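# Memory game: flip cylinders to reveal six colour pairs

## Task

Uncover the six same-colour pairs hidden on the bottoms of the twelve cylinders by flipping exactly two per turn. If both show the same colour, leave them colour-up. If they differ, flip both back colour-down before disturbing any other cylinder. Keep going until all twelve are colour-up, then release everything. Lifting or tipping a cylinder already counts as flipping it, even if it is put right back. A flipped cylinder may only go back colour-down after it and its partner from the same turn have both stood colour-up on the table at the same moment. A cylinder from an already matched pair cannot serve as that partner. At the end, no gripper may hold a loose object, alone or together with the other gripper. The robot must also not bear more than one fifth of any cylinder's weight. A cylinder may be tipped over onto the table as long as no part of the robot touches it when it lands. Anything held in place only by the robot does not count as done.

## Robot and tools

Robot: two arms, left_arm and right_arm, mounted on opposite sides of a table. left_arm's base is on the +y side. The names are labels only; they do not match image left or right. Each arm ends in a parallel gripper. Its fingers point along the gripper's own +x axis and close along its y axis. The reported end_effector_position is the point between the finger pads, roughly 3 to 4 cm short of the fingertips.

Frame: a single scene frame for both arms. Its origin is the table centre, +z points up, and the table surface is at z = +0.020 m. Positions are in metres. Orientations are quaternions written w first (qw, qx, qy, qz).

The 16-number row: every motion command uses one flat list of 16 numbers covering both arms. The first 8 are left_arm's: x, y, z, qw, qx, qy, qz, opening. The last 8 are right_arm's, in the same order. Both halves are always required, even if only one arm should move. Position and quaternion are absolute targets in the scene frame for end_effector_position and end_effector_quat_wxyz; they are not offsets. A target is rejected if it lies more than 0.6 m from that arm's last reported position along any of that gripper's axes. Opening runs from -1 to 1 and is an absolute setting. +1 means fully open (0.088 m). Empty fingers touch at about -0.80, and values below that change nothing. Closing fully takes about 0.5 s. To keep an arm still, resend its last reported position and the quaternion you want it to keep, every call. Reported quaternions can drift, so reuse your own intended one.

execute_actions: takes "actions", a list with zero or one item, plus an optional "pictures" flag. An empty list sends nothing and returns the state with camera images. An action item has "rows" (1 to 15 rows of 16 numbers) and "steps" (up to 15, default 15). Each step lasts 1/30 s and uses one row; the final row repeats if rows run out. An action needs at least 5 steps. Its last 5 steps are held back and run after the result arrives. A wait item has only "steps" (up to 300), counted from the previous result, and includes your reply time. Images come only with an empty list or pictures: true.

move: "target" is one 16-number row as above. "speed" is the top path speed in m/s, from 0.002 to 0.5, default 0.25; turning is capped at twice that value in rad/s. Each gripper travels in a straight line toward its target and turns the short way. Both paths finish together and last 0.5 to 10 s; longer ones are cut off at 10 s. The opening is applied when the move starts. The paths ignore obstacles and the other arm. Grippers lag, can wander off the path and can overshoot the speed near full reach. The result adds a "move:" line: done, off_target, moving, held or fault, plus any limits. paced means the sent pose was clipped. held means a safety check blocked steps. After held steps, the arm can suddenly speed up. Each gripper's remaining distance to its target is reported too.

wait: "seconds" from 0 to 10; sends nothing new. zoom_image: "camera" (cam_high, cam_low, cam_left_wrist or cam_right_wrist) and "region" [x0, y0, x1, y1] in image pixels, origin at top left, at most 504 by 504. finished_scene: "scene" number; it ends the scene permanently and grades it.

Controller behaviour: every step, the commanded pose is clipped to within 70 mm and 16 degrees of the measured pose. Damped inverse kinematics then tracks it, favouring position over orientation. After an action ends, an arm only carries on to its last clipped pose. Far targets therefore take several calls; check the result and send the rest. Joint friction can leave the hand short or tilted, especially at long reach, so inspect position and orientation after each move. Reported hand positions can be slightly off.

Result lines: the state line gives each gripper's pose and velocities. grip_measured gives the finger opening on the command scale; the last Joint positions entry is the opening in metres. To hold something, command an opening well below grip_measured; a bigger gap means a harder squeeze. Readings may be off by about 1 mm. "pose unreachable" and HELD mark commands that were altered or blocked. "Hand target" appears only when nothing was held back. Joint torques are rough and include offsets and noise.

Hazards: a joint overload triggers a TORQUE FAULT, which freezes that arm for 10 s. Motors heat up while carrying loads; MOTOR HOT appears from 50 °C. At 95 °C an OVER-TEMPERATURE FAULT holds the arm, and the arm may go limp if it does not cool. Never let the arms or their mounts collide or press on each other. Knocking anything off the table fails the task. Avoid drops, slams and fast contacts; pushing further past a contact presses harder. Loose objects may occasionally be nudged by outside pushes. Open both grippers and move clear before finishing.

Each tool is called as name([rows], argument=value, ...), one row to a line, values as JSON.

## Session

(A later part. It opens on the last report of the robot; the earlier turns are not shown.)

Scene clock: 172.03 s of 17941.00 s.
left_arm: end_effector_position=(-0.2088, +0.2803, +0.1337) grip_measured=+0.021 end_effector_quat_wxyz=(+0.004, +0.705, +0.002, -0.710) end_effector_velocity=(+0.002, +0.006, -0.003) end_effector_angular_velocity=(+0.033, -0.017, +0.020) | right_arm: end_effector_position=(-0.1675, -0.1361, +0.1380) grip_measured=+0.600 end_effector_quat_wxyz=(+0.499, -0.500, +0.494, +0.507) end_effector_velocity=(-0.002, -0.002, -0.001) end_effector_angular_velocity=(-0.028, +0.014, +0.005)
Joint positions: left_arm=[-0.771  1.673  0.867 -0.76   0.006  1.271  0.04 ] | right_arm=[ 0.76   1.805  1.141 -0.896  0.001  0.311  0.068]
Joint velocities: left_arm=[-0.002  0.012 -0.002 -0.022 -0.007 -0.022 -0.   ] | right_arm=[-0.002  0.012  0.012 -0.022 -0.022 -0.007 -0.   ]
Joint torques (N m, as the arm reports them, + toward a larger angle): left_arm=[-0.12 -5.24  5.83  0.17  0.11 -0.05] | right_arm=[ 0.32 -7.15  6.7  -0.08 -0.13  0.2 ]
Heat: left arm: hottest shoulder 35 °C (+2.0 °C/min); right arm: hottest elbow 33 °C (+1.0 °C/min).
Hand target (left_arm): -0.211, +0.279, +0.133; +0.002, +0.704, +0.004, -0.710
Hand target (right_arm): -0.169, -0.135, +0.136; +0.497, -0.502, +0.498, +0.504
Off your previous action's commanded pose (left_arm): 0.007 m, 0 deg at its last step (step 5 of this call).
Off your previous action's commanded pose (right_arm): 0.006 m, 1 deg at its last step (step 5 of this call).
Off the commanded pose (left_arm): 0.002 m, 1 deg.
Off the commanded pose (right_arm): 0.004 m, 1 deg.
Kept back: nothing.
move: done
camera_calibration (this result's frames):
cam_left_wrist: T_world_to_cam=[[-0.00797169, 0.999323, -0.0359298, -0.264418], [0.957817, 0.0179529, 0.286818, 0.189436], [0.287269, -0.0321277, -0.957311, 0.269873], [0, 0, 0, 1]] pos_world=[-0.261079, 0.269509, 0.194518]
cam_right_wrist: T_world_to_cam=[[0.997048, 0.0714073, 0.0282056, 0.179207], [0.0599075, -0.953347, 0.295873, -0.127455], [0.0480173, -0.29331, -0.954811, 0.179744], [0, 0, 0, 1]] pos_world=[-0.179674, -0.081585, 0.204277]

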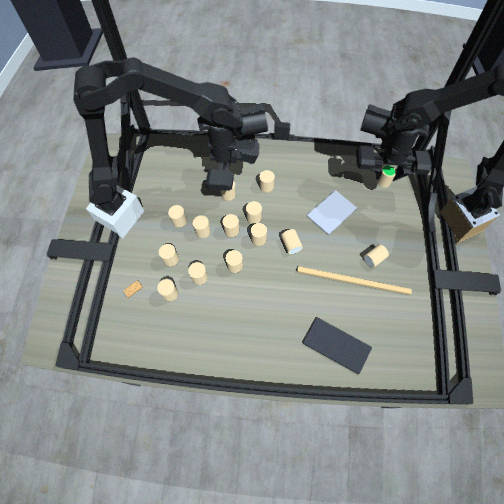

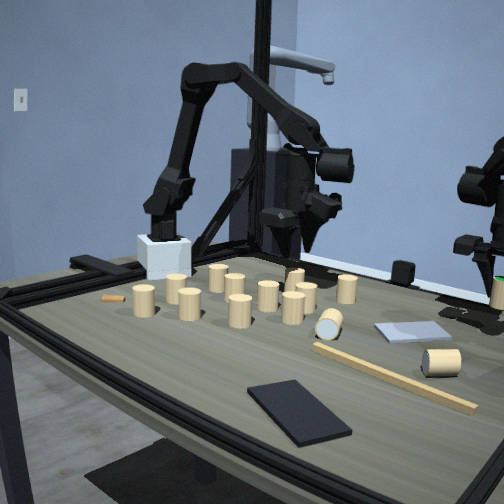

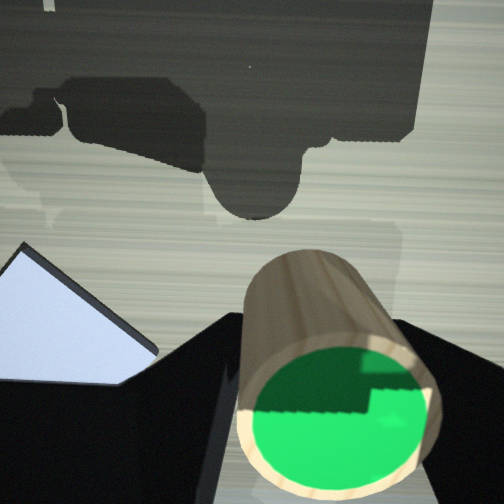

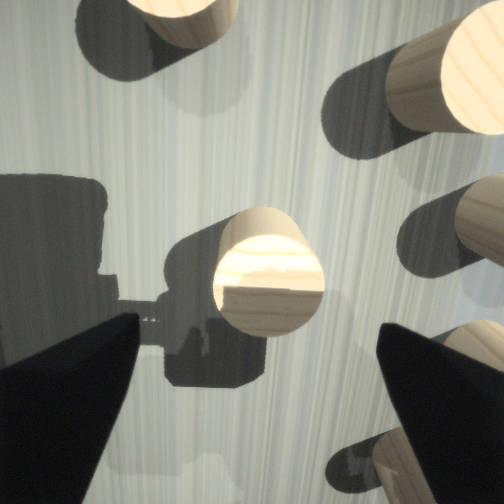

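move(target=[-0.21,0.28,0.063,0,0.707,0,-0.707,-0.3,-0.167,-0.134,0.066,0.5,-0.5,0.5,0.5,0.6], speed=0.15)

execute_actions([
  {"rows":[[-0.21,0.28,0.065,0,0.707,0,-0.707,0.6,-0.167,-0.134,0.066,0.5,-0.5,0.5,0.5,-0.3]],"steps":10},
])

execute_actions([
  {"rows":[[-0.21,0.28,0.15,0,0.707,0,-0.707,0.6,-0.167,-0.134,0.15,0.5,-0.5,0.5,0.5,-0.3]],"steps":15},
])

move(target=[-0.072,0.085,0.309,0.5,0.5,-0.5,-0.5,0.8,-0.07,-0.03,0.3,0.707,0,0,0.707,-0.3], speed=0.5)

move(target=[-0.072,0.011,0.307,0.5,0.5,-0.5,-0.5,0.8,-0.07,-0.03,0.3,0.707,0,0,0.707,-0.3])

execute_actions([
  {"rows":[[-0.072,0.011,0.307,0.5,0.5,-0.5,-0.5,-0.3,-0.07,-0.03,0.3,0.707,0,0,0.707,-0.3]],"steps":12},
])

execute_actions([
  {"rows":[[-0.072,0.011,0.307,0.5,0.5,-0.5,-0.5,-0.3,-0.07,-0.03,0.3,0.707,0,0,0.707,0.6]],"steps":8},
])

execute_actions([
  {"rows":[[-0.072,0.05,0.307,0.5,0.5,-0.5,-0.5,-0.3,-0.07,-0.07,0.3,0.707,0,0,0.707,0.6]],"steps":10},
])

move(target=[-0.13,0.265,0.135,0,0.707,0,-0.707,-0.3,-0.07,-0.1,0.3,0.707,0,0,0.707,0.8], speed=0.5)

move(target=[-0.13,0.265,0.063,0,0.707,0,-0.707,-0.3,-0.07,-0.1,0.3,0.707,0,0,0.707,0.8], speed=0.15)

execute_actions([
  {"rows":[[-0.13,0.265,0.065,0,0.707,0,-0.707,0.4,-0.07,-0.1,0.3,0.707,0,0,0.707,0.8]],"steps":6},
])

execute_actions([
  {"steps":45},
])

Scene clock: 174.77 s of 17941.00 s.
left_arm: end_effector_position=(-0.2108, +0.2762, +0.0699) grip_measured=+0.019 end_effector_quat_wxyz=(+0.007, +0.704, -0.004, -0.710) end_effector_velocity=(+0.007, +0.000, +0.000) end_effector_angular_velocity=(-0.004, -0.037, -0.004) | right_arm: end_effector_position=(-0.1688, -0.1313, +0.0720) grip_measured=+0.600 end_effector_quat_wxyz=(+0.501, -0.497, +0.495, +0.508) end_effector_velocity=(-0.004, -0.002, -0.004) end_effector_angular_velocity=(-0.014, +0.019, -0.004)
Joint positions: left_arm=[-0.776  1.86   0.77  -0.464  0.003  1.27   0.04 ] | right_arm=[ 0.759  1.952  1.036 -0.637  0.001  0.314  0.068]
Joint velocities: left_arm=[ 0.002 -0.002 -0.002 -0.007 -0.037  0.007 -0.   ] | right_arm=[ 0.002  0.012 -0.002  0.007 -0.022  0.007 -0.   ]
Joint torques (N m, as the arm reports them, + toward a larger angle): left_arm=[-0.25 -4.1   2.96  1.29 -0.11  0.06] | right_arm=[-0.31 -7.59  3.64  0.31 -0.06  0.19]
Heat: left arm: hottest shoulder 34 °C (+1.0 °C/min); right arm: hottest elbow 33 °C (+1.0 °C/min).
Hand target (left_arm): -0.210, +0.280, +0.063; -0.000, +0.707, -0.000, -0.707
Hand target (right_arm): -0.167, -0.135, +0.066; +0.500, -0.500, +0.500, +0.500
Off the commanded pose (left_arm): 0.008 m, 1 deg.
Off the commanded pose (right_arm): 0.007 m, 1 deg.
Kept back: nothing.
move: done
camera_calibration (this result's frames):
cam_left_wrist: T_world_to_cam=[[-0.00421443, 0.998833, -0.0481124, -0.260842], [0.958032, 0.0178237, 0.286107, 0.20987], [0.286631, -0.0448875, -0.956989, 0.212636], [0, 0, 0, 1]] pos_world=[-0.26311, 0.266341, 0.130896]
cam_right_wrist: T_world_to_cam=[[0.997459, 0.0663331, 0.0259798, 0.181526], [0.0559456, -0.95515, 0.290789, -0.103745], [0.0441036, -0.288597, -0.956434, 0.118302], [0, 0, 0, 1]] pos_world=[-0.180479, -0.0769913, 0.1386]

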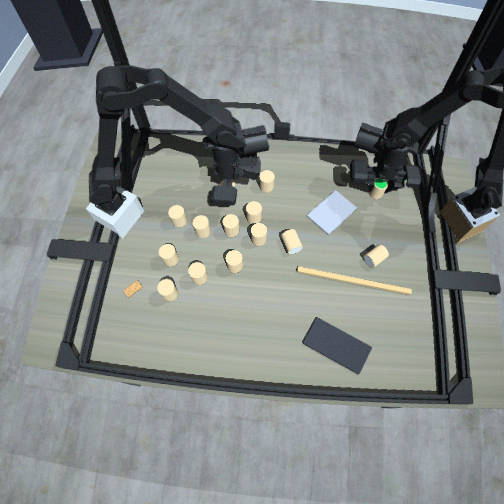

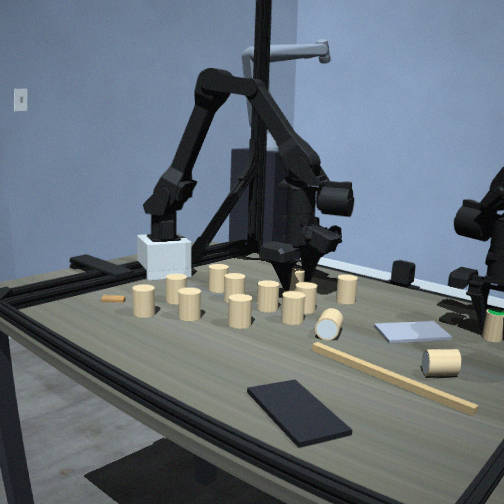

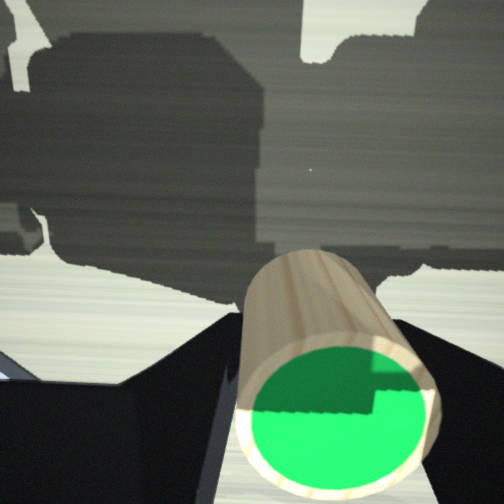

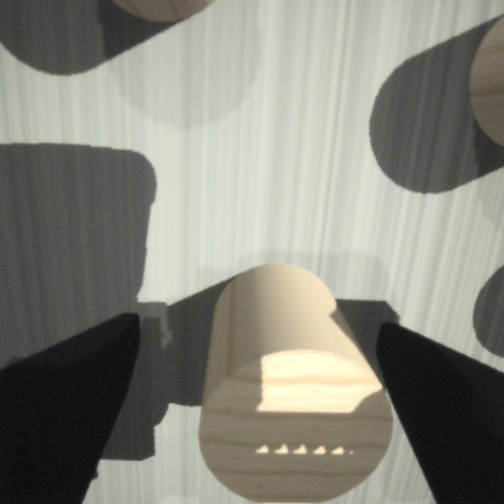

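Scene clock: 174.93 s of 17941.00 s.
left_arm: end_effector_position=(-0.2112, +0.2751, +0.0689) grip_measured=+0.287 end_effector_quat_wxyz=(+0.008, +0.704, -0.005, -0.710) end_effector_velocity=(-0.001, +0.002, -0.005) end_effector_angular_velocity=(+0.014, +0.004, +0.005) | right_arm: end_effector_position=(-0.1683, -0.1313, +0.0712) grip_measured=+0.018 end_effector_quat_wxyz=(+0.501, -0.497, +0.495, +0.506) end_effector_velocity=(-0.015, -0.002, -0.003) end_effector_angular_velocity=(-0.028, +0.122, -0.032)
Joint positions: left_arm=[-0.776  1.864  0.77  -0.456  0.003  1.27   0.053] | right_arm=[ 0.758  1.955  1.036 -0.636  0.002  0.314  0.04 ]
Joint velocities: left_arm=[-0.002  0.017 -0.002  0.007  0.007 -0.007  0.169] | right_arm=[-0.012  0.007 -0.002  0.022 -0.125  0.022 -0.176]
Joint torques (N m, as the arm reports them, + toward a larger angle): left_arm=[-0.28 -5.77  2.94  0.34 -0.07  0.05] | right_arm=[-0.24 -7.57  3.93  0.28 -0.13  0.18]
Heat: left arm: hottest shoulder 34 °C (+1.0 °C/min); right arm: hottest elbow 33 °C (+1.0 °C/min).
Steps of this call (steps 1 to 5: the first 5 steps of this action). Readings (end_effector_position):
1: left_arm (-0.2108, +0.2762, +0.0699) | right_arm (-0.1688, -0.1313, +0.0718)
2: left_arm (-0.2109, +0.2760, +0.0699) | right_arm (-0.1687, -0.1313, +0.0715)
4: left_arm (-0.2112, +0.2750, +0.0691) | right_arm (-0.1684, -0.1312, +0.0713)
5: the state above

Scene clock: 175.43 s of 17941.00 s.
left_arm: end_effector_position=(-0.2099, +0.2787, +0.1412) grip_measured=+0.597 end_effector_quat_wxyz=(+0.003, +0.706, -0.000, -0.708) end_effector_velocity=(+0.011, +0.038, +0.049) end_effector_angular_velocity=(+0.164, -0.058, +0.000) | right_arm: end_effector_position=(-0.1680, -0.1321, +0.1430) grip_measured=+0.022 end_effector_quat_wxyz=(+0.500, -0.499, +0.496, +0.504) end_effector_velocity=(+0.008, -0.029, +0.030) end_effector_angular_velocity=(-0.171, -0.034, +0.000)
Joint positions: left_arm=[-0.776  1.663  0.89  -0.792  0.002  1.27   0.068] | right_arm=[ 0.758  1.813  1.174 -0.922  0.002  0.315  0.04 ]
Joint velocities: left_arm=[-0.007 -0.11   0.105 -0.388 -0.007 -0.007  0.001] | right_arm=[-0.007 -0.017  0.11  -0.3   -0.022 -0.007 -0.   ]
Joint torques (N m, as the arm reports them, + toward a larger angle): left_arm=[-0.33 -7.28  5.37  0.17 -0.04  0.05] | right_arm=[-0.25 -9.3   6.13 -0.15 -0.1   0.16]
Heat: left arm: hottest shoulder 34 °C (+1.0 °C/min); right arm: hottest elbow 33 °C (+1.0 °C/min).
Off your previous action's commanded pose (left_arm): 0.006 m, 1 deg at its last step (step 5 of this call).
Off your previous action's commanded pose (right_arm): 0.006 m, 1 deg at its last step (step 5 of this call).
Steps of this call (steps 1 to 5: the last 5 steps of your previous action; steps 6 to 15: the first 10 steps of this action). Readings (end_effector_position):
6: left_arm (-0.2099, +0.2789, +0.0746) | right_arm (-0.1675, -0.1335, +0.0769)
7: left_arm (-0.2078, +0.2856, +0.0829) | right_arm (-0.1655, -0.1394, +0.0844)
9: left_arm (-0.2075, +0.2867, +0.1039) | right_arm (-0.1650, -0.1409, +0.1049)
13: left_arm (-0.2103, +0.2775, +0.1355) | right_arm (-0.1682, -0.1312, +0.1382)
15: the state above

Scene clock: 178.10 s of 17941.00 s.
left_arm: end_effector_position=(-0.0724, +0.0894, +0.3110) grip_measured=+0.800 end_effector_quat_wxyz=(+0.495, +0.501, -0.505, -0.499) end_effector_velocity=(+0.000, -0.001, -0.003) end_effector_angular_velocity=(-0.002, +0.007, +0.005) | right_arm: end_effector_position=(-0.0716, -0.0283, +0.3043) grip_measured=+0.023 end_effector_quat_wxyz=(+0.711, +0.004, -0.002, +0.704) end_effector_velocity=(-0.000, +0.000, -0.003) end_effector_angular_velocity=(+0.002, -0.022, +0.005)
Joint positions: left_arm=[-0.27   1.677  0.665  1.011  0.217  1.584  0.078] | right_arm=[0.457 1.476 0.531 0.954 0.031 0.003 0.04 ]
Joint velocities: left_arm=[-0.002  0.017 -0.002  0.022 -0.007 -0.007 -0.   ] | right_arm=[-0.002  0.012 -0.007  0.022 -0.007 -0.022 -0.   ]
Joint torques (N m, as the arm reports them, + toward a larger angle): left_arm=[ 0.03 -5.85  6.72  1.88  0.2  -0.16] | right_arm=[-0.31 -5.57  5.11  1.65 -0.12 -0.21]
Heat: left arm: hottest shoulder 34 °C (+0.0 °C/min); right arm: hottest elbow 33 °C (+1.0 °C/min).
Hand target (left_arm): -0.071, +0.086, +0.311; +0.496, +0.500, -0.505, -0.499
Hand target (right_arm): -0.071, -0.029, +0.299; +0.711, -0.001, -0.000, +0.704
Off your previous action's commanded pose (left_arm): 0.007 m, 1 deg at its last step (step 5 of this call).
Off your previous action's commanded pose (right_arm): 0.006 m, 1 deg at its last step (step 5 of this call).
Off the commanded pose (left_arm): 0.005 m, 1 deg.
Off the commanded pose (right_arm): 0.005 m, 1 deg.
Kept back: nothing.
move: done
camera_calibration (this result's frames):
cam_left_wrist: T_world_to_cam=[[0.0132268, -0.0328362, -0.999373, 0.327277], [0.958201, 0.286076, 0.00328236, 0.0755839], [0.285789, -0.957644, 0.0352475, 0.168294], [0, 0, 0, 1]] pos_world=[-0.12485, 0.150289, 0.320891]
cam_right_wrist: T_world_to_cam=[[0.997683, -0.0403557, 0.0547636, 0.0599908], [0.0402572, -0.298679, -0.953504, 0.317752], [0.0548361, 0.9535, -0.296362, 0.200953], [0, 0, 0, 1]] pos_world=[-0.0836631, -0.0942823, 0.359247]

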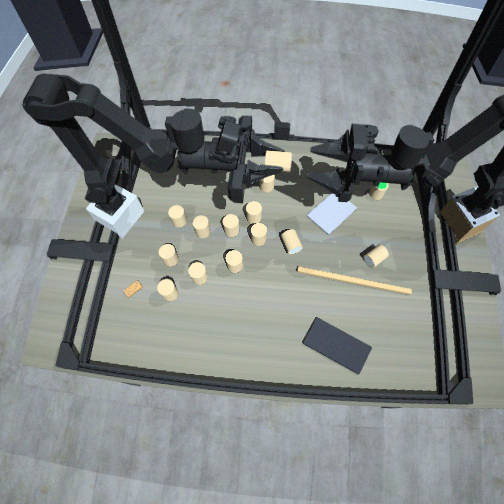

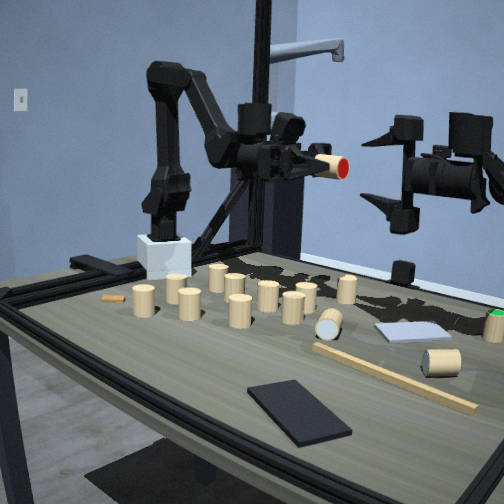

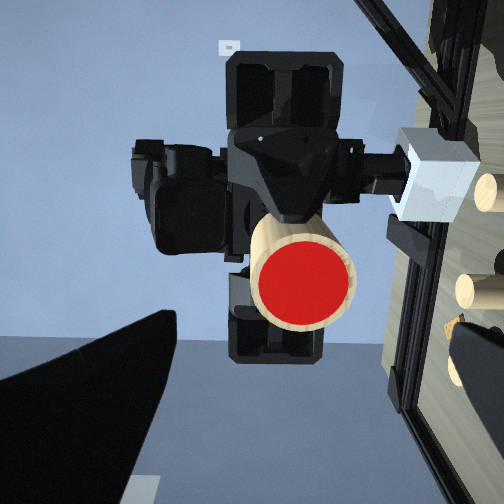

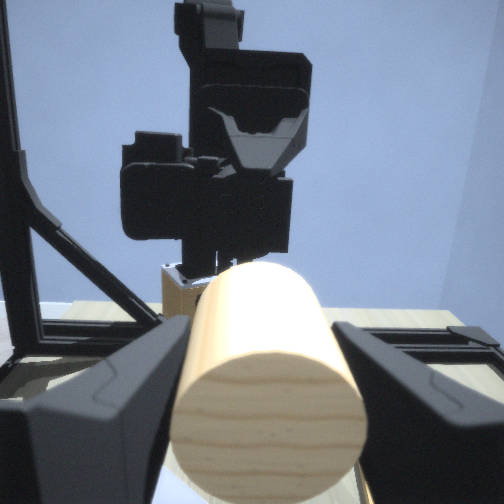

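Scene clock: 179.07 s of 17941.00 s.
left_arm: end_effector_position=(-0.0717, +0.0148, +0.3104) grip_measured=+0.800 end_effector_quat_wxyz=(+0.501, +0.499, -0.503, -0.497) end_effector_velocity=(-0.002, -0.004, -0.001) end_effector_angular_velocity=(+0.002, -0.007, +0.000) | right_arm: end_effector_position=(-0.0707, -0.0286, +0.3031) grip_measured=+0.023 end_effector_quat_wxyz=(+0.707, +0.003, -0.001, +0.707) end_effector_velocity=(-0.000, -0.001, -0.004) end_effector_angular_velocity=(-0.012, -0.008, +0.005)
Joint positions: left_arm=[-0.313  1.919  0.973  0.954  0.167  1.573  0.078] | right_arm=[0.447 1.477 0.529 0.954 0.011 0.003 0.04 ]
Joint velocities: left_arm=[-0.007  0.012  0.017 -0.007 -0.007  0.007  0.   ] | right_arm=[-0.002 -0.002 -0.007 -0.007 -0.007 -0.007  0.   ]
Joint torques (N m, as the arm reports them, + toward a larger angle): left_arm=[-0.15 -7.92  6.72  1.54 -0.15 -0.16] | right_arm=[-0.32 -6.54  5.04  1.56 -0.12 -0.11]
Heat: left arm: hottest shoulder 34 °C (+0.0 °C/min); right arm: hottest elbow 32 °C (+0.0 °C/min).
Hand target (left_arm): -0.072, +0.011, +0.307; +0.500, +0.500, -0.500, -0.500
Hand target (right_arm): -0.070, -0.030, +0.300; +0.707, -0.000, +0.000, +0.707
Off the commanded pose (left_arm): 0.005 m, 0 deg.
Off the commanded pose (right_arm): 0.003 m, 0 deg.
Kept back: nothing.
move: done
camera_calibration (this result's frames):
cam_left_wrist: T_world_to_cam=[[0.00408934, -0.0402445, -0.999181, 0.323641], [0.955979, 0.293327, -0.00790196, 0.0994524], [0.293405, -0.955165, 0.0396724, 0.0957976], [0, 0, 0, 1]] pos_world=[-0.124505, 0.0753551, 0.320362]
cam_right_wrist: T_world_to_cam=[[0.998023, -0.0302917, 0.0550677, 0.0593232], [0.0434194, -0.30117, -0.952582, 0.316299], [0.04544, 0.953089, -0.299259, 0.201068], [0, 0, 0, 1]] pos_world=[-0.082076, -0.0945789, 0.358205]

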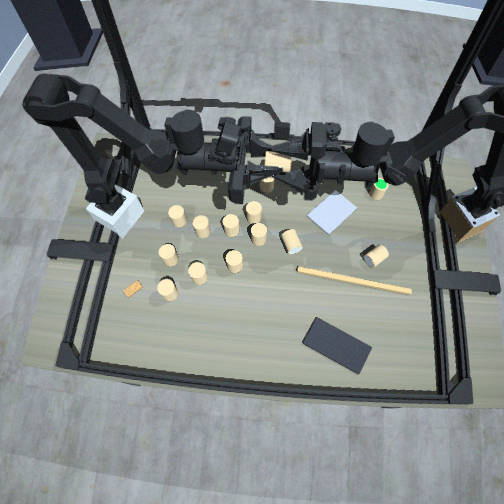

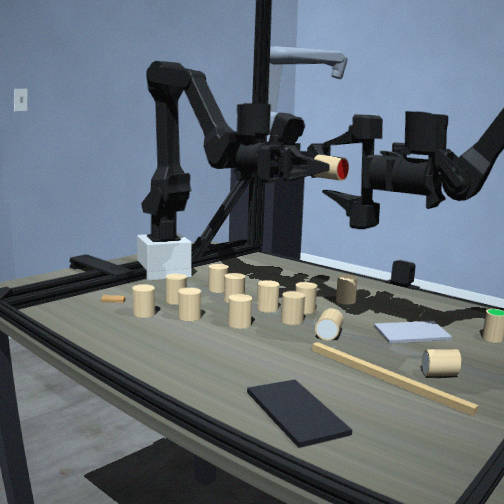

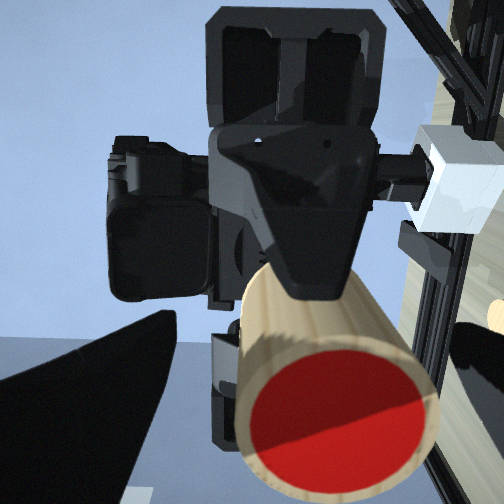

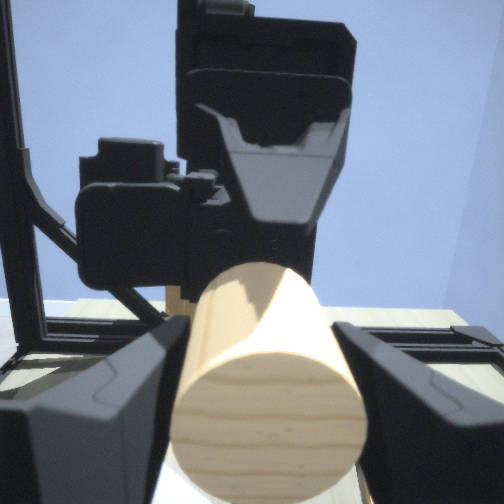

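Scene clock: 179.30 s of 17941.00 s.
left_arm: end_effector_position=(-0.0716, +0.0144, +0.3102) grip_measured=+0.019 end_effector_quat_wxyz=(+0.500, +0.499, -0.502, -0.498) end_effector_velocity=(+0.000, -0.003, -0.003) end_effector_angular_velocity=(+0.031, +0.013, +0.005) | right_arm: end_effector_position=(-0.0707, -0.0287, +0.3030) grip_measured=+0.023 end_effector_quat_wxyz=(+0.707, +0.003, -0.001, +0.707) end_effector_velocity=(+0.004, -0.004, +0.003) end_effector_angular_velocity=(+0.032, -0.007, -0.015)
Joint positions: left_arm=[-0.313  1.92   0.975  0.951  0.167  1.574  0.04 ] | right_arm=[0.447 1.477 0.528 0.955 0.011 0.003 0.04 ]
Joint velocities: left_arm=[-0.002 -0.002  0.017 -0.051 -0.007 -0.007  0.028] | right_arm=[-0.007 -0.002 -0.022  0.051  0.007 -0.007 -0.   ]
Joint torques (N m, as the arm reports them, + toward a larger angle): left_arm=[-0.12 -7.77  6.52  1.56 -0.11 -0.12] | right_arm=[-0.28 -6.59  5.19  1.52 -0.13 -0.12]
Heat: left arm: hottest shoulder 34 °C (+0.0 °C/min); right arm: hottest elbow 32 °C (+0.0 °C/min).
Steps of this call (steps 1 to 7: the first 7 steps of this action). Readings (end_effector_position):
1: left_arm (-0.0717, +0.0147, +0.3102) | right_arm (-0.0707, -0.0286, +0.3031)
2: left_arm (-0.0717, +0.0146, +0.3102) | right_arm (-0.0707, -0.0286, +0.3031)
4: left_arm (-0.0717, +0.0146, +0.3103) | right_arm (-0.0707, -0.0286, +0.3031)
7: the state above

Scene clock: 179.57 s of 17941.00 s.
left_arm: end_effector_position=(-0.0716, +0.0142, +0.3105) grip_measured=+0.022 end_effector_quat_wxyz=(+0.500, +0.499, -0.503, -0.498) end_effector_velocity=(-0.000, -0.000, -0.006) end_effector_angular_velocity=(+0.017, +0.010, +0.005) | right_arm: end_effector_position=(-0.0707, -0.0287, +0.3030) grip_measured=+0.079 end_effector_quat_wxyz=(+0.707, +0.003, -0.001, +0.707) end_effector_velocity=(-0.000, -0.001, -0.005) end_effector_angular_velocity=(-0.022, +0.007, +0.005)
Joint positions: left_arm=[-0.313  1.92   0.976  0.951  0.167  1.574  0.04 ] | right_arm=[0.447 1.477 0.528 0.955 0.011 0.003 0.043]
Joint velocities: left_arm=[-0.002  0.007 -0.002 -0.007 -0.007 -0.007 -0.   ] | right_arm=[-0.002 -0.002 -0.002 -0.022 -0.007  0.007  0.115]
Joint torques (N m, as the arm reports them, + toward a larger angle): left_arm=[-0.24 -7.97  6.98  1.57 -0.12 -0.18] | right_arm=[-0.29 -6.55  5.18  1.52 -0.14 -0.13]
Heat: left arm: hottest shoulder 34 °C (+0.0 °C/min); right arm: hottest elbow 32 °C (+0.0 °C/min).
Off your previous action's commanded pose (left_arm): 0.005 m, 0 deg at its last step (step 5 of this call).
Off your previous action's commanded pose (right_arm): 0.003 m, 0 deg at its last step (step 5 of this call).
Steps of this call (steps 1 to 5: the last 5 steps of your previous action; steps 6 to 8: the first 3 steps of this action). Readings (end_effector_position):
6: left_arm (-0.0716, +0.0142, +0.3105) | right_arm (-0.0707, -0.0287, +0.3030)
7: left_arm (-0.0716, +0.0142, +0.3105) | right_arm (-0.0707, -0.0287, +0.3030)
8: the state above

Scene clock: 179.90 s of 17941.00 s.
left_arm: end_effector_position=(-0.0725, +0.0357, +0.3031) grip_measured=+0.022 end_effector_quat_wxyz=(+0.497, +0.503, -0.498, -0.502) end_effector_velocity=(+0.001, +0.099, -0.033) end_effector_angular_velocity=(+0.094, +0.024, +0.000) | right_arm: end_effector_position=(-0.0704, -0.0555, +0.3013) grip_measured=+0.577 end_effector_quat_wxyz=(+0.707, +0.003, -0.001, +0.707) end_effector_velocity=(-0.001, -0.106, +0.012) end_effector_angular_velocity=(+0.032, -0.007, +0.010)
Joint positions: left_arm=[-0.305  1.866  0.876  0.981  0.174  1.574  0.04 ] | right_arm=[0.447 1.365 0.431 0.94  0.011 0.003 0.067]
Joint velocities: left_arm=[ 0.051 -0.266 -0.442  0.081  0.051 -0.007 -0.   ] | right_arm=[ 0.002 -0.515 -0.344 -0.139 -0.007 -0.007  0.01 ]
Joint torques (N m, as the arm reports them, + toward a larger angle): left_arm=[  0.3  -11.05   4.8    1.99   0.2   -0.16] | right_arm=[-0.16 -6.2   5.23  1.16 -0.08 -0.12]
Heat: left arm: hottest shoulder 34 °C (+0.0 °C/min); right arm: hottest elbow 32 °C (+0.0 °C/min).
Off your previous action's commanded pose (left_arm): 0.004 m, 0 deg at its last step (step 5 of this call).
Off your previous action's commanded pose (right_arm): 0.003 m, 0 deg at its last step (step 5 of this call).
Steps of this call (steps 1 to 5: the last 5 steps of your previous action; steps 6 to 10: the first 5 steps of this action). Readings (end_effector_position):
6: left_arm (-0.0719, +0.0169, +0.3086) | right_arm (-0.0707, -0.0328, +0.3029)
7: left_arm (-0.0721, +0.0221, +0.3071) | right_arm (-0.0706, -0.0395, +0.3019)
9: left_arm (-0.0726, +0.0322, +0.3043) | right_arm (-0.0705, -0.0516, +0.3011)
10: the state above

Scene clock: 182.47 s of 17941.00 s.
left_arm: end_effector_position=(-0.1297, +0.2652, +0.1338) grip_measured=+0.020 end_effector_quat_wxyz=(+0.005, +0.703, +0.001, -0.711) end_effector_velocity=(-0.001, +0.005, -0.001) end_effector_angular_velocity=(+0.027, +0.008, +0.024) | right_arm: end_effector_position=(-0.0700, -0.0976, +0.3035) grip_measured=+0.800 end_effector_quat_wxyz=(+0.707, +0.004, -0.002, +0.707) end_effector_velocity=(-0.000, -0.001, -0.004) end_effector_angular_velocity=(-0.017, -0.008, +0.005)
Joint positions: left_arm=[-0.461  1.687  0.883 -0.762  0.01   1.581  0.04 ] | right_arm=[0.447 1.134 0.304 0.838 0.011 0.003 0.078]
Joint velocities: left_arm=[ 0.002  0.007  0.002 -0.022  0.007 -0.022 -0.   ] | right_arm=[-0.002 -0.007 -0.002 -0.022 -0.007 -0.007 -0.   ]
Joint torques (N m, as the arm reports them, + toward a larger angle): left_arm=[-0.3  -5.38  5.78  0.13 -0.09 -0.17] | right_arm=[ 0.   -5.04  5.18  1.18 -0.03 -0.11]
Heat: left arm: hottest shoulder 34 °C (+0.0 °C/min); right arm: hottest elbow 32 °C (+0.0 °C/min).
Hand target (left_arm): -0.130, +0.263, +0.133; +0.003, +0.705, +0.003, -0.710
Hand target (right_arm): -0.070, -0.100, +0.300; +0.707, +0.000, +0.000, +0.707
Off your previous action's commanded pose (left_arm): 0.007 m, 1 deg at its last step (step 5 of this call).
Off your previous action's commanded pose (right_arm): 0.006 m, 1 deg at its last step (step 5 of this call).
Off the commanded pose (left_arm): 0.001 m, 1 deg.
Off the commanded pose (right_arm): 0.004 m, 0 deg.
Kept back: nothing.
move: done
camera_calibration (this result's frames):
cam_left_wrist: T_world_to_cam=[[-0.00807667, 0.999244, -0.0380372, -0.24841], [0.958676, 0.0185555, 0.283893, 0.114208], [0.284385, -0.0341724, -0.958101, 0.247029], [0, 0, 0, 1]] pos_world=[-0.181746, 0.254544, 0.194807]
cam_right_wrist: T_world_to_cam=[[0.998036, -0.0300159, 0.0549917, 0.0565516], [0.0435163, -0.299336, -0.953155, 0.296272], [0.0450708, 0.953676, -0.297441, 0.266385], [0, 0, 0, 1]] pos_world=[-0.0813394, -0.163663, 0.358518]

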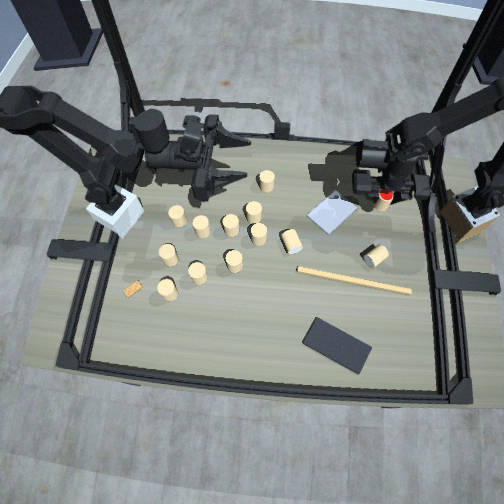

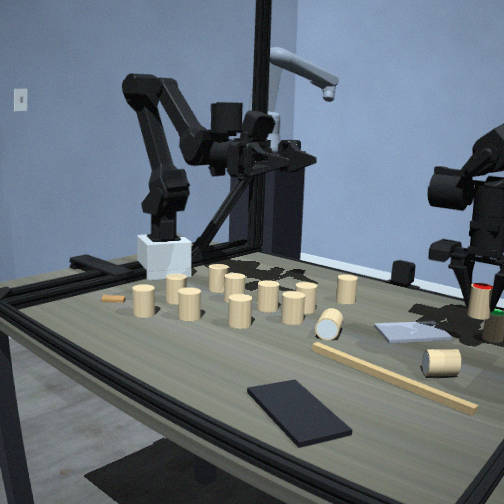

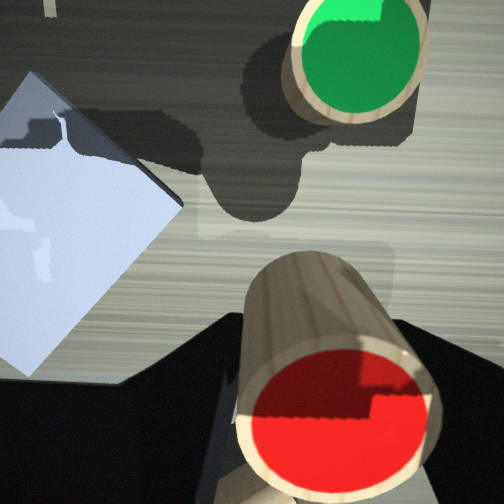

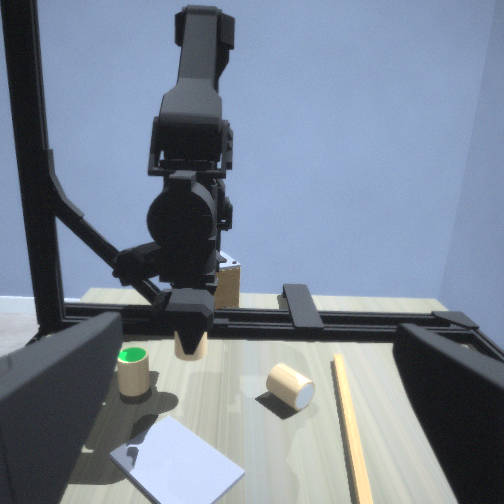

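Scene clock: 183.43 s of 17941.00 s.
left_arm: end_effector_position=(-0.1296, +0.2611, +0.0695) grip_measured=+0.020 end_effector_quat_wxyz=(+0.007, +0.706, -0.004, -0.708) end_effector_velocity=(+0.003, -0.000, -0.001) end_effector_angular_velocity=(-0.002, -0.022, +0.005) | right_arm: end_effector_position=(-0.0700, -0.0978, +0.3035) grip_measured=+0.800 end_effector_quat_wxyz=(+0.707, +0.004, -0.002, +0.707) end_effector_velocity=(-0.000, +0.001, -0.001) end_effector_angular_velocity=(-0.007, +0.007, +0.005)
Joint positions: left_arm=[-0.466  1.871  0.784 -0.467  0.003  1.581  0.04 ] | right_arm=[0.447 1.133 0.303 0.838 0.011 0.003 0.078]
Joint velocities: left_arm=[-0.002  0.002 -0.002  0.007 -0.022 -0.007 -0.   ] | right_arm=[-0.002  0.002  0.002 -0.007 -0.007  0.007  0.   ]
Joint torques (N m, as the arm reports them, + toward a larger angle): left_arm=[-0.26 -4.52  3.26  1.14 -0.02  0.02] | right_arm=[ 0.04 -4.95  5.17  1.19 -0.02 -0.12]
Heat: left arm: hottest shoulder 34 °C (+0.0 °C/min); right arm: hottest elbow 32 °C (+0.0 °C/min).
Hand target (left_arm): -0.130, +0.265, +0.063; -0.000, +0.707, +0.000, -0.707
Hand target (right_arm): -0.070, -0.100, +0.300; +0.707, +0.000, -0.000, +0.707
Off the commanded pose (left_arm): 0.008 m, 1 deg.
Off the commanded pose (right_arm): 0.004 m, 0 deg.
Kept back: nothing.
move: done
camera_calibration (this result's frames):
cam_left_wrist: T_world_to_cam=[[-0.00363517, 0.998754, -0.0497788, -0.245258], [0.956615, 0.0179755, 0.290799, 0.131887], [0.291331, -0.046562, -0.955488, 0.189301], [0, 0, 0, 1]] pos_world=[-0.182206, 0.251396, 0.130314]
cam_right_wrist: T_world_to_cam=[[0.998036, -0.0300159, 0.0549917, 0.0565452], [0.0435163, -0.299336, -0.953155, 0.296161], [0.0450708, 0.953676, -0.297441, 0.266581], [0, 0, 0, 1]] pos_world=[-0.081337, -0.163883, 0.35847]

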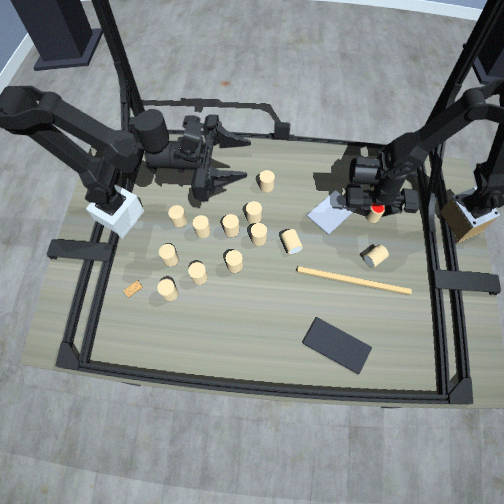

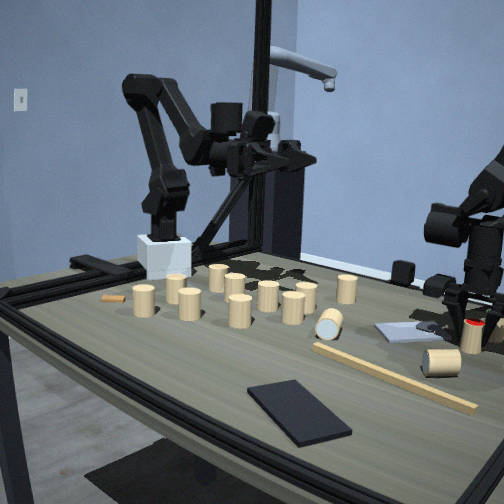

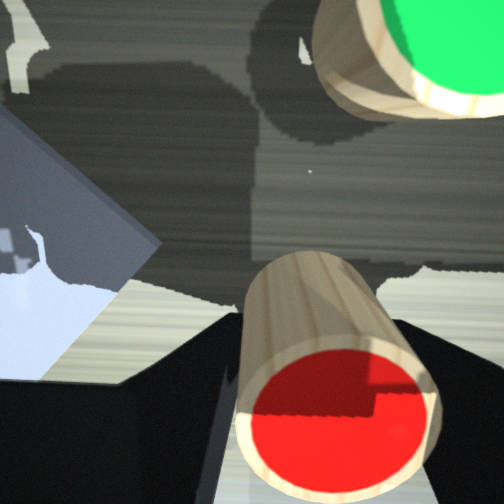

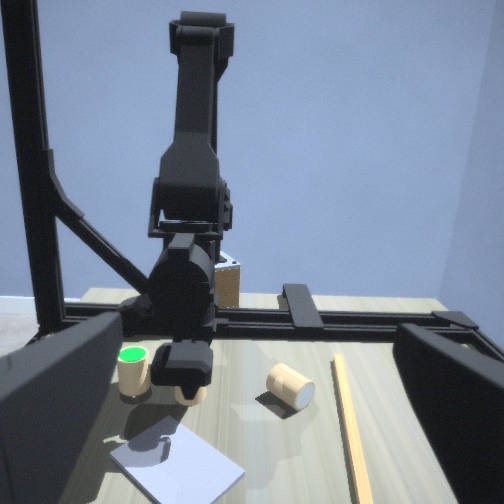

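Scene clock: 183.47 s of 17941.00 s.
left_arm: end_effector_position=(-0.1296, +0.2611, +0.0695) grip_measured=+0.020 end_effector_quat_wxyz=(+0.007, +0.706, -0.004, -0.708) end_effector_velocity=(+0.000, +0.003, -0.001) end_effector_angular_velocity=(+0.012, -0.007, +0.005) | right_arm: end_effector_position=(-0.0700, -0.0978, +0.3035) grip_measured=+0.800 end_effector_quat_wxyz=(+0.707, +0.004, -0.002, +0.707) end_effector_velocity=(-0.000, -0.001, -0.002) end_effector_angular_velocity=(-0.007, -0.022, +0.005)
Joint positions: left_arm=[-0.466  1.871  0.784 -0.467  0.003  1.581  0.04 ] | right_arm=[0.447 1.133 0.303 0.838 0.011 0.003 0.078]
Joint velocities: left_arm=[-0.002  0.002 -0.002 -0.007 -0.007 -0.007 -0.   ] | right_arm=[-0.002 -0.002 -0.002 -0.007 -0.007 -0.022 -0.   ]
Joint torques (N m, as the arm reports them, + toward a larger angle): left_arm=[-0.37 -4.76  3.24  0.92 -0.07  0.06] | right_arm=[ 0.03 -4.94  5.17  1.19 -0.03 -0.12]
Heat: left arm: hottest shoulder 34 °C (+0.0 °C/min); right arm: hottest elbow 32 °C (+0.0 °C/min).
Steps of this call (step 1: the first step of this action). Readings (end_effector_position):
1: the state above

Scene clock: 184.97 s of 17941.00 s.
left_arm: end_effector_position=(-0.1296, +0.2605, +0.0686) grip_measured=+0.400 end_effector_quat_wxyz=(+0.008, +0.706, -0.005, -0.708) end_effector_velocity=(-0.003, +0.000, +0.001) end_effector_angular_velocity=(+0.002, +0.007, -0.000) | right_arm: end_effector_position=(-0.0700, -0.0978, +0.3033) grip_measured=+0.800 end_effector_quat_wxyz=(+0.707, +0.004, -0.002, +0.707) end_effector_velocity=(+0.002, -0.000, -0.000) end_effector_angular_velocity=(+0.002, -0.007, -0.010)
Joint positions: left_arm=[-0.466  1.875  0.784 -0.462  0.003  1.581  0.059] | right_arm=[0.447 1.133 0.302 0.838 0.011 0.003 0.078]
Joint velocities: left_arm=[-0.007 -0.002  0.002 -0.007  0.007 -0.007  0.   ] | right_arm=[-0.002  0.002 -0.002  0.007  0.007 -0.007  0.   ]
Joint torques (N m, as the arm reports them, + toward a larger angle): left_arm=[-0.14 -5.91  3.29  0.18 -0.08  0.05] | right_arm=[ 0.04 -4.93  5.2   1.2  -0.02 -0.12]
Heat: left arm: hottest shoulder 34 °C (+0.0 °C/min); right arm: hottest elbow 32 °C (+0.0 °C/min).
Hand target (left_arm): -0.130, +0.265, +0.065; +0.000, +0.707, +0.000, -0.707
Hand target (right_arm): -0.070, -0.100, +0.300; +0.707, -0.000, +0.000, +0.707
Off the commanded pose (left_arm): 0.006 m, 1 deg.
Off the commanded pose (right_arm): 0.004 m, 0 deg.
Kept back: nothing.
Steps of this call (steps 1 to 5: the last 5 steps of your previous action; steps 6 to 45: nothing new was sent). Readings (end_effector_position):
1: left_arm (-0.1296, +0.2611, +0.0695) | right_arm (-0.0700, -0.0978, +0.3035)
2: left_arm (-0.1296, +0.2602, +0.0694) | right_arm (-0.0700, -0.0978, +0.3033)
4: left_arm (-0.1296, +0.2604, +0.0688) | right_arm (-0.0700, -0.0978, +0.3033)
8: left_arm (-0.1296, +0.2605, +0.0686) | right_arm (-0.0700, -0.0978, +0.3033)
45: the state above


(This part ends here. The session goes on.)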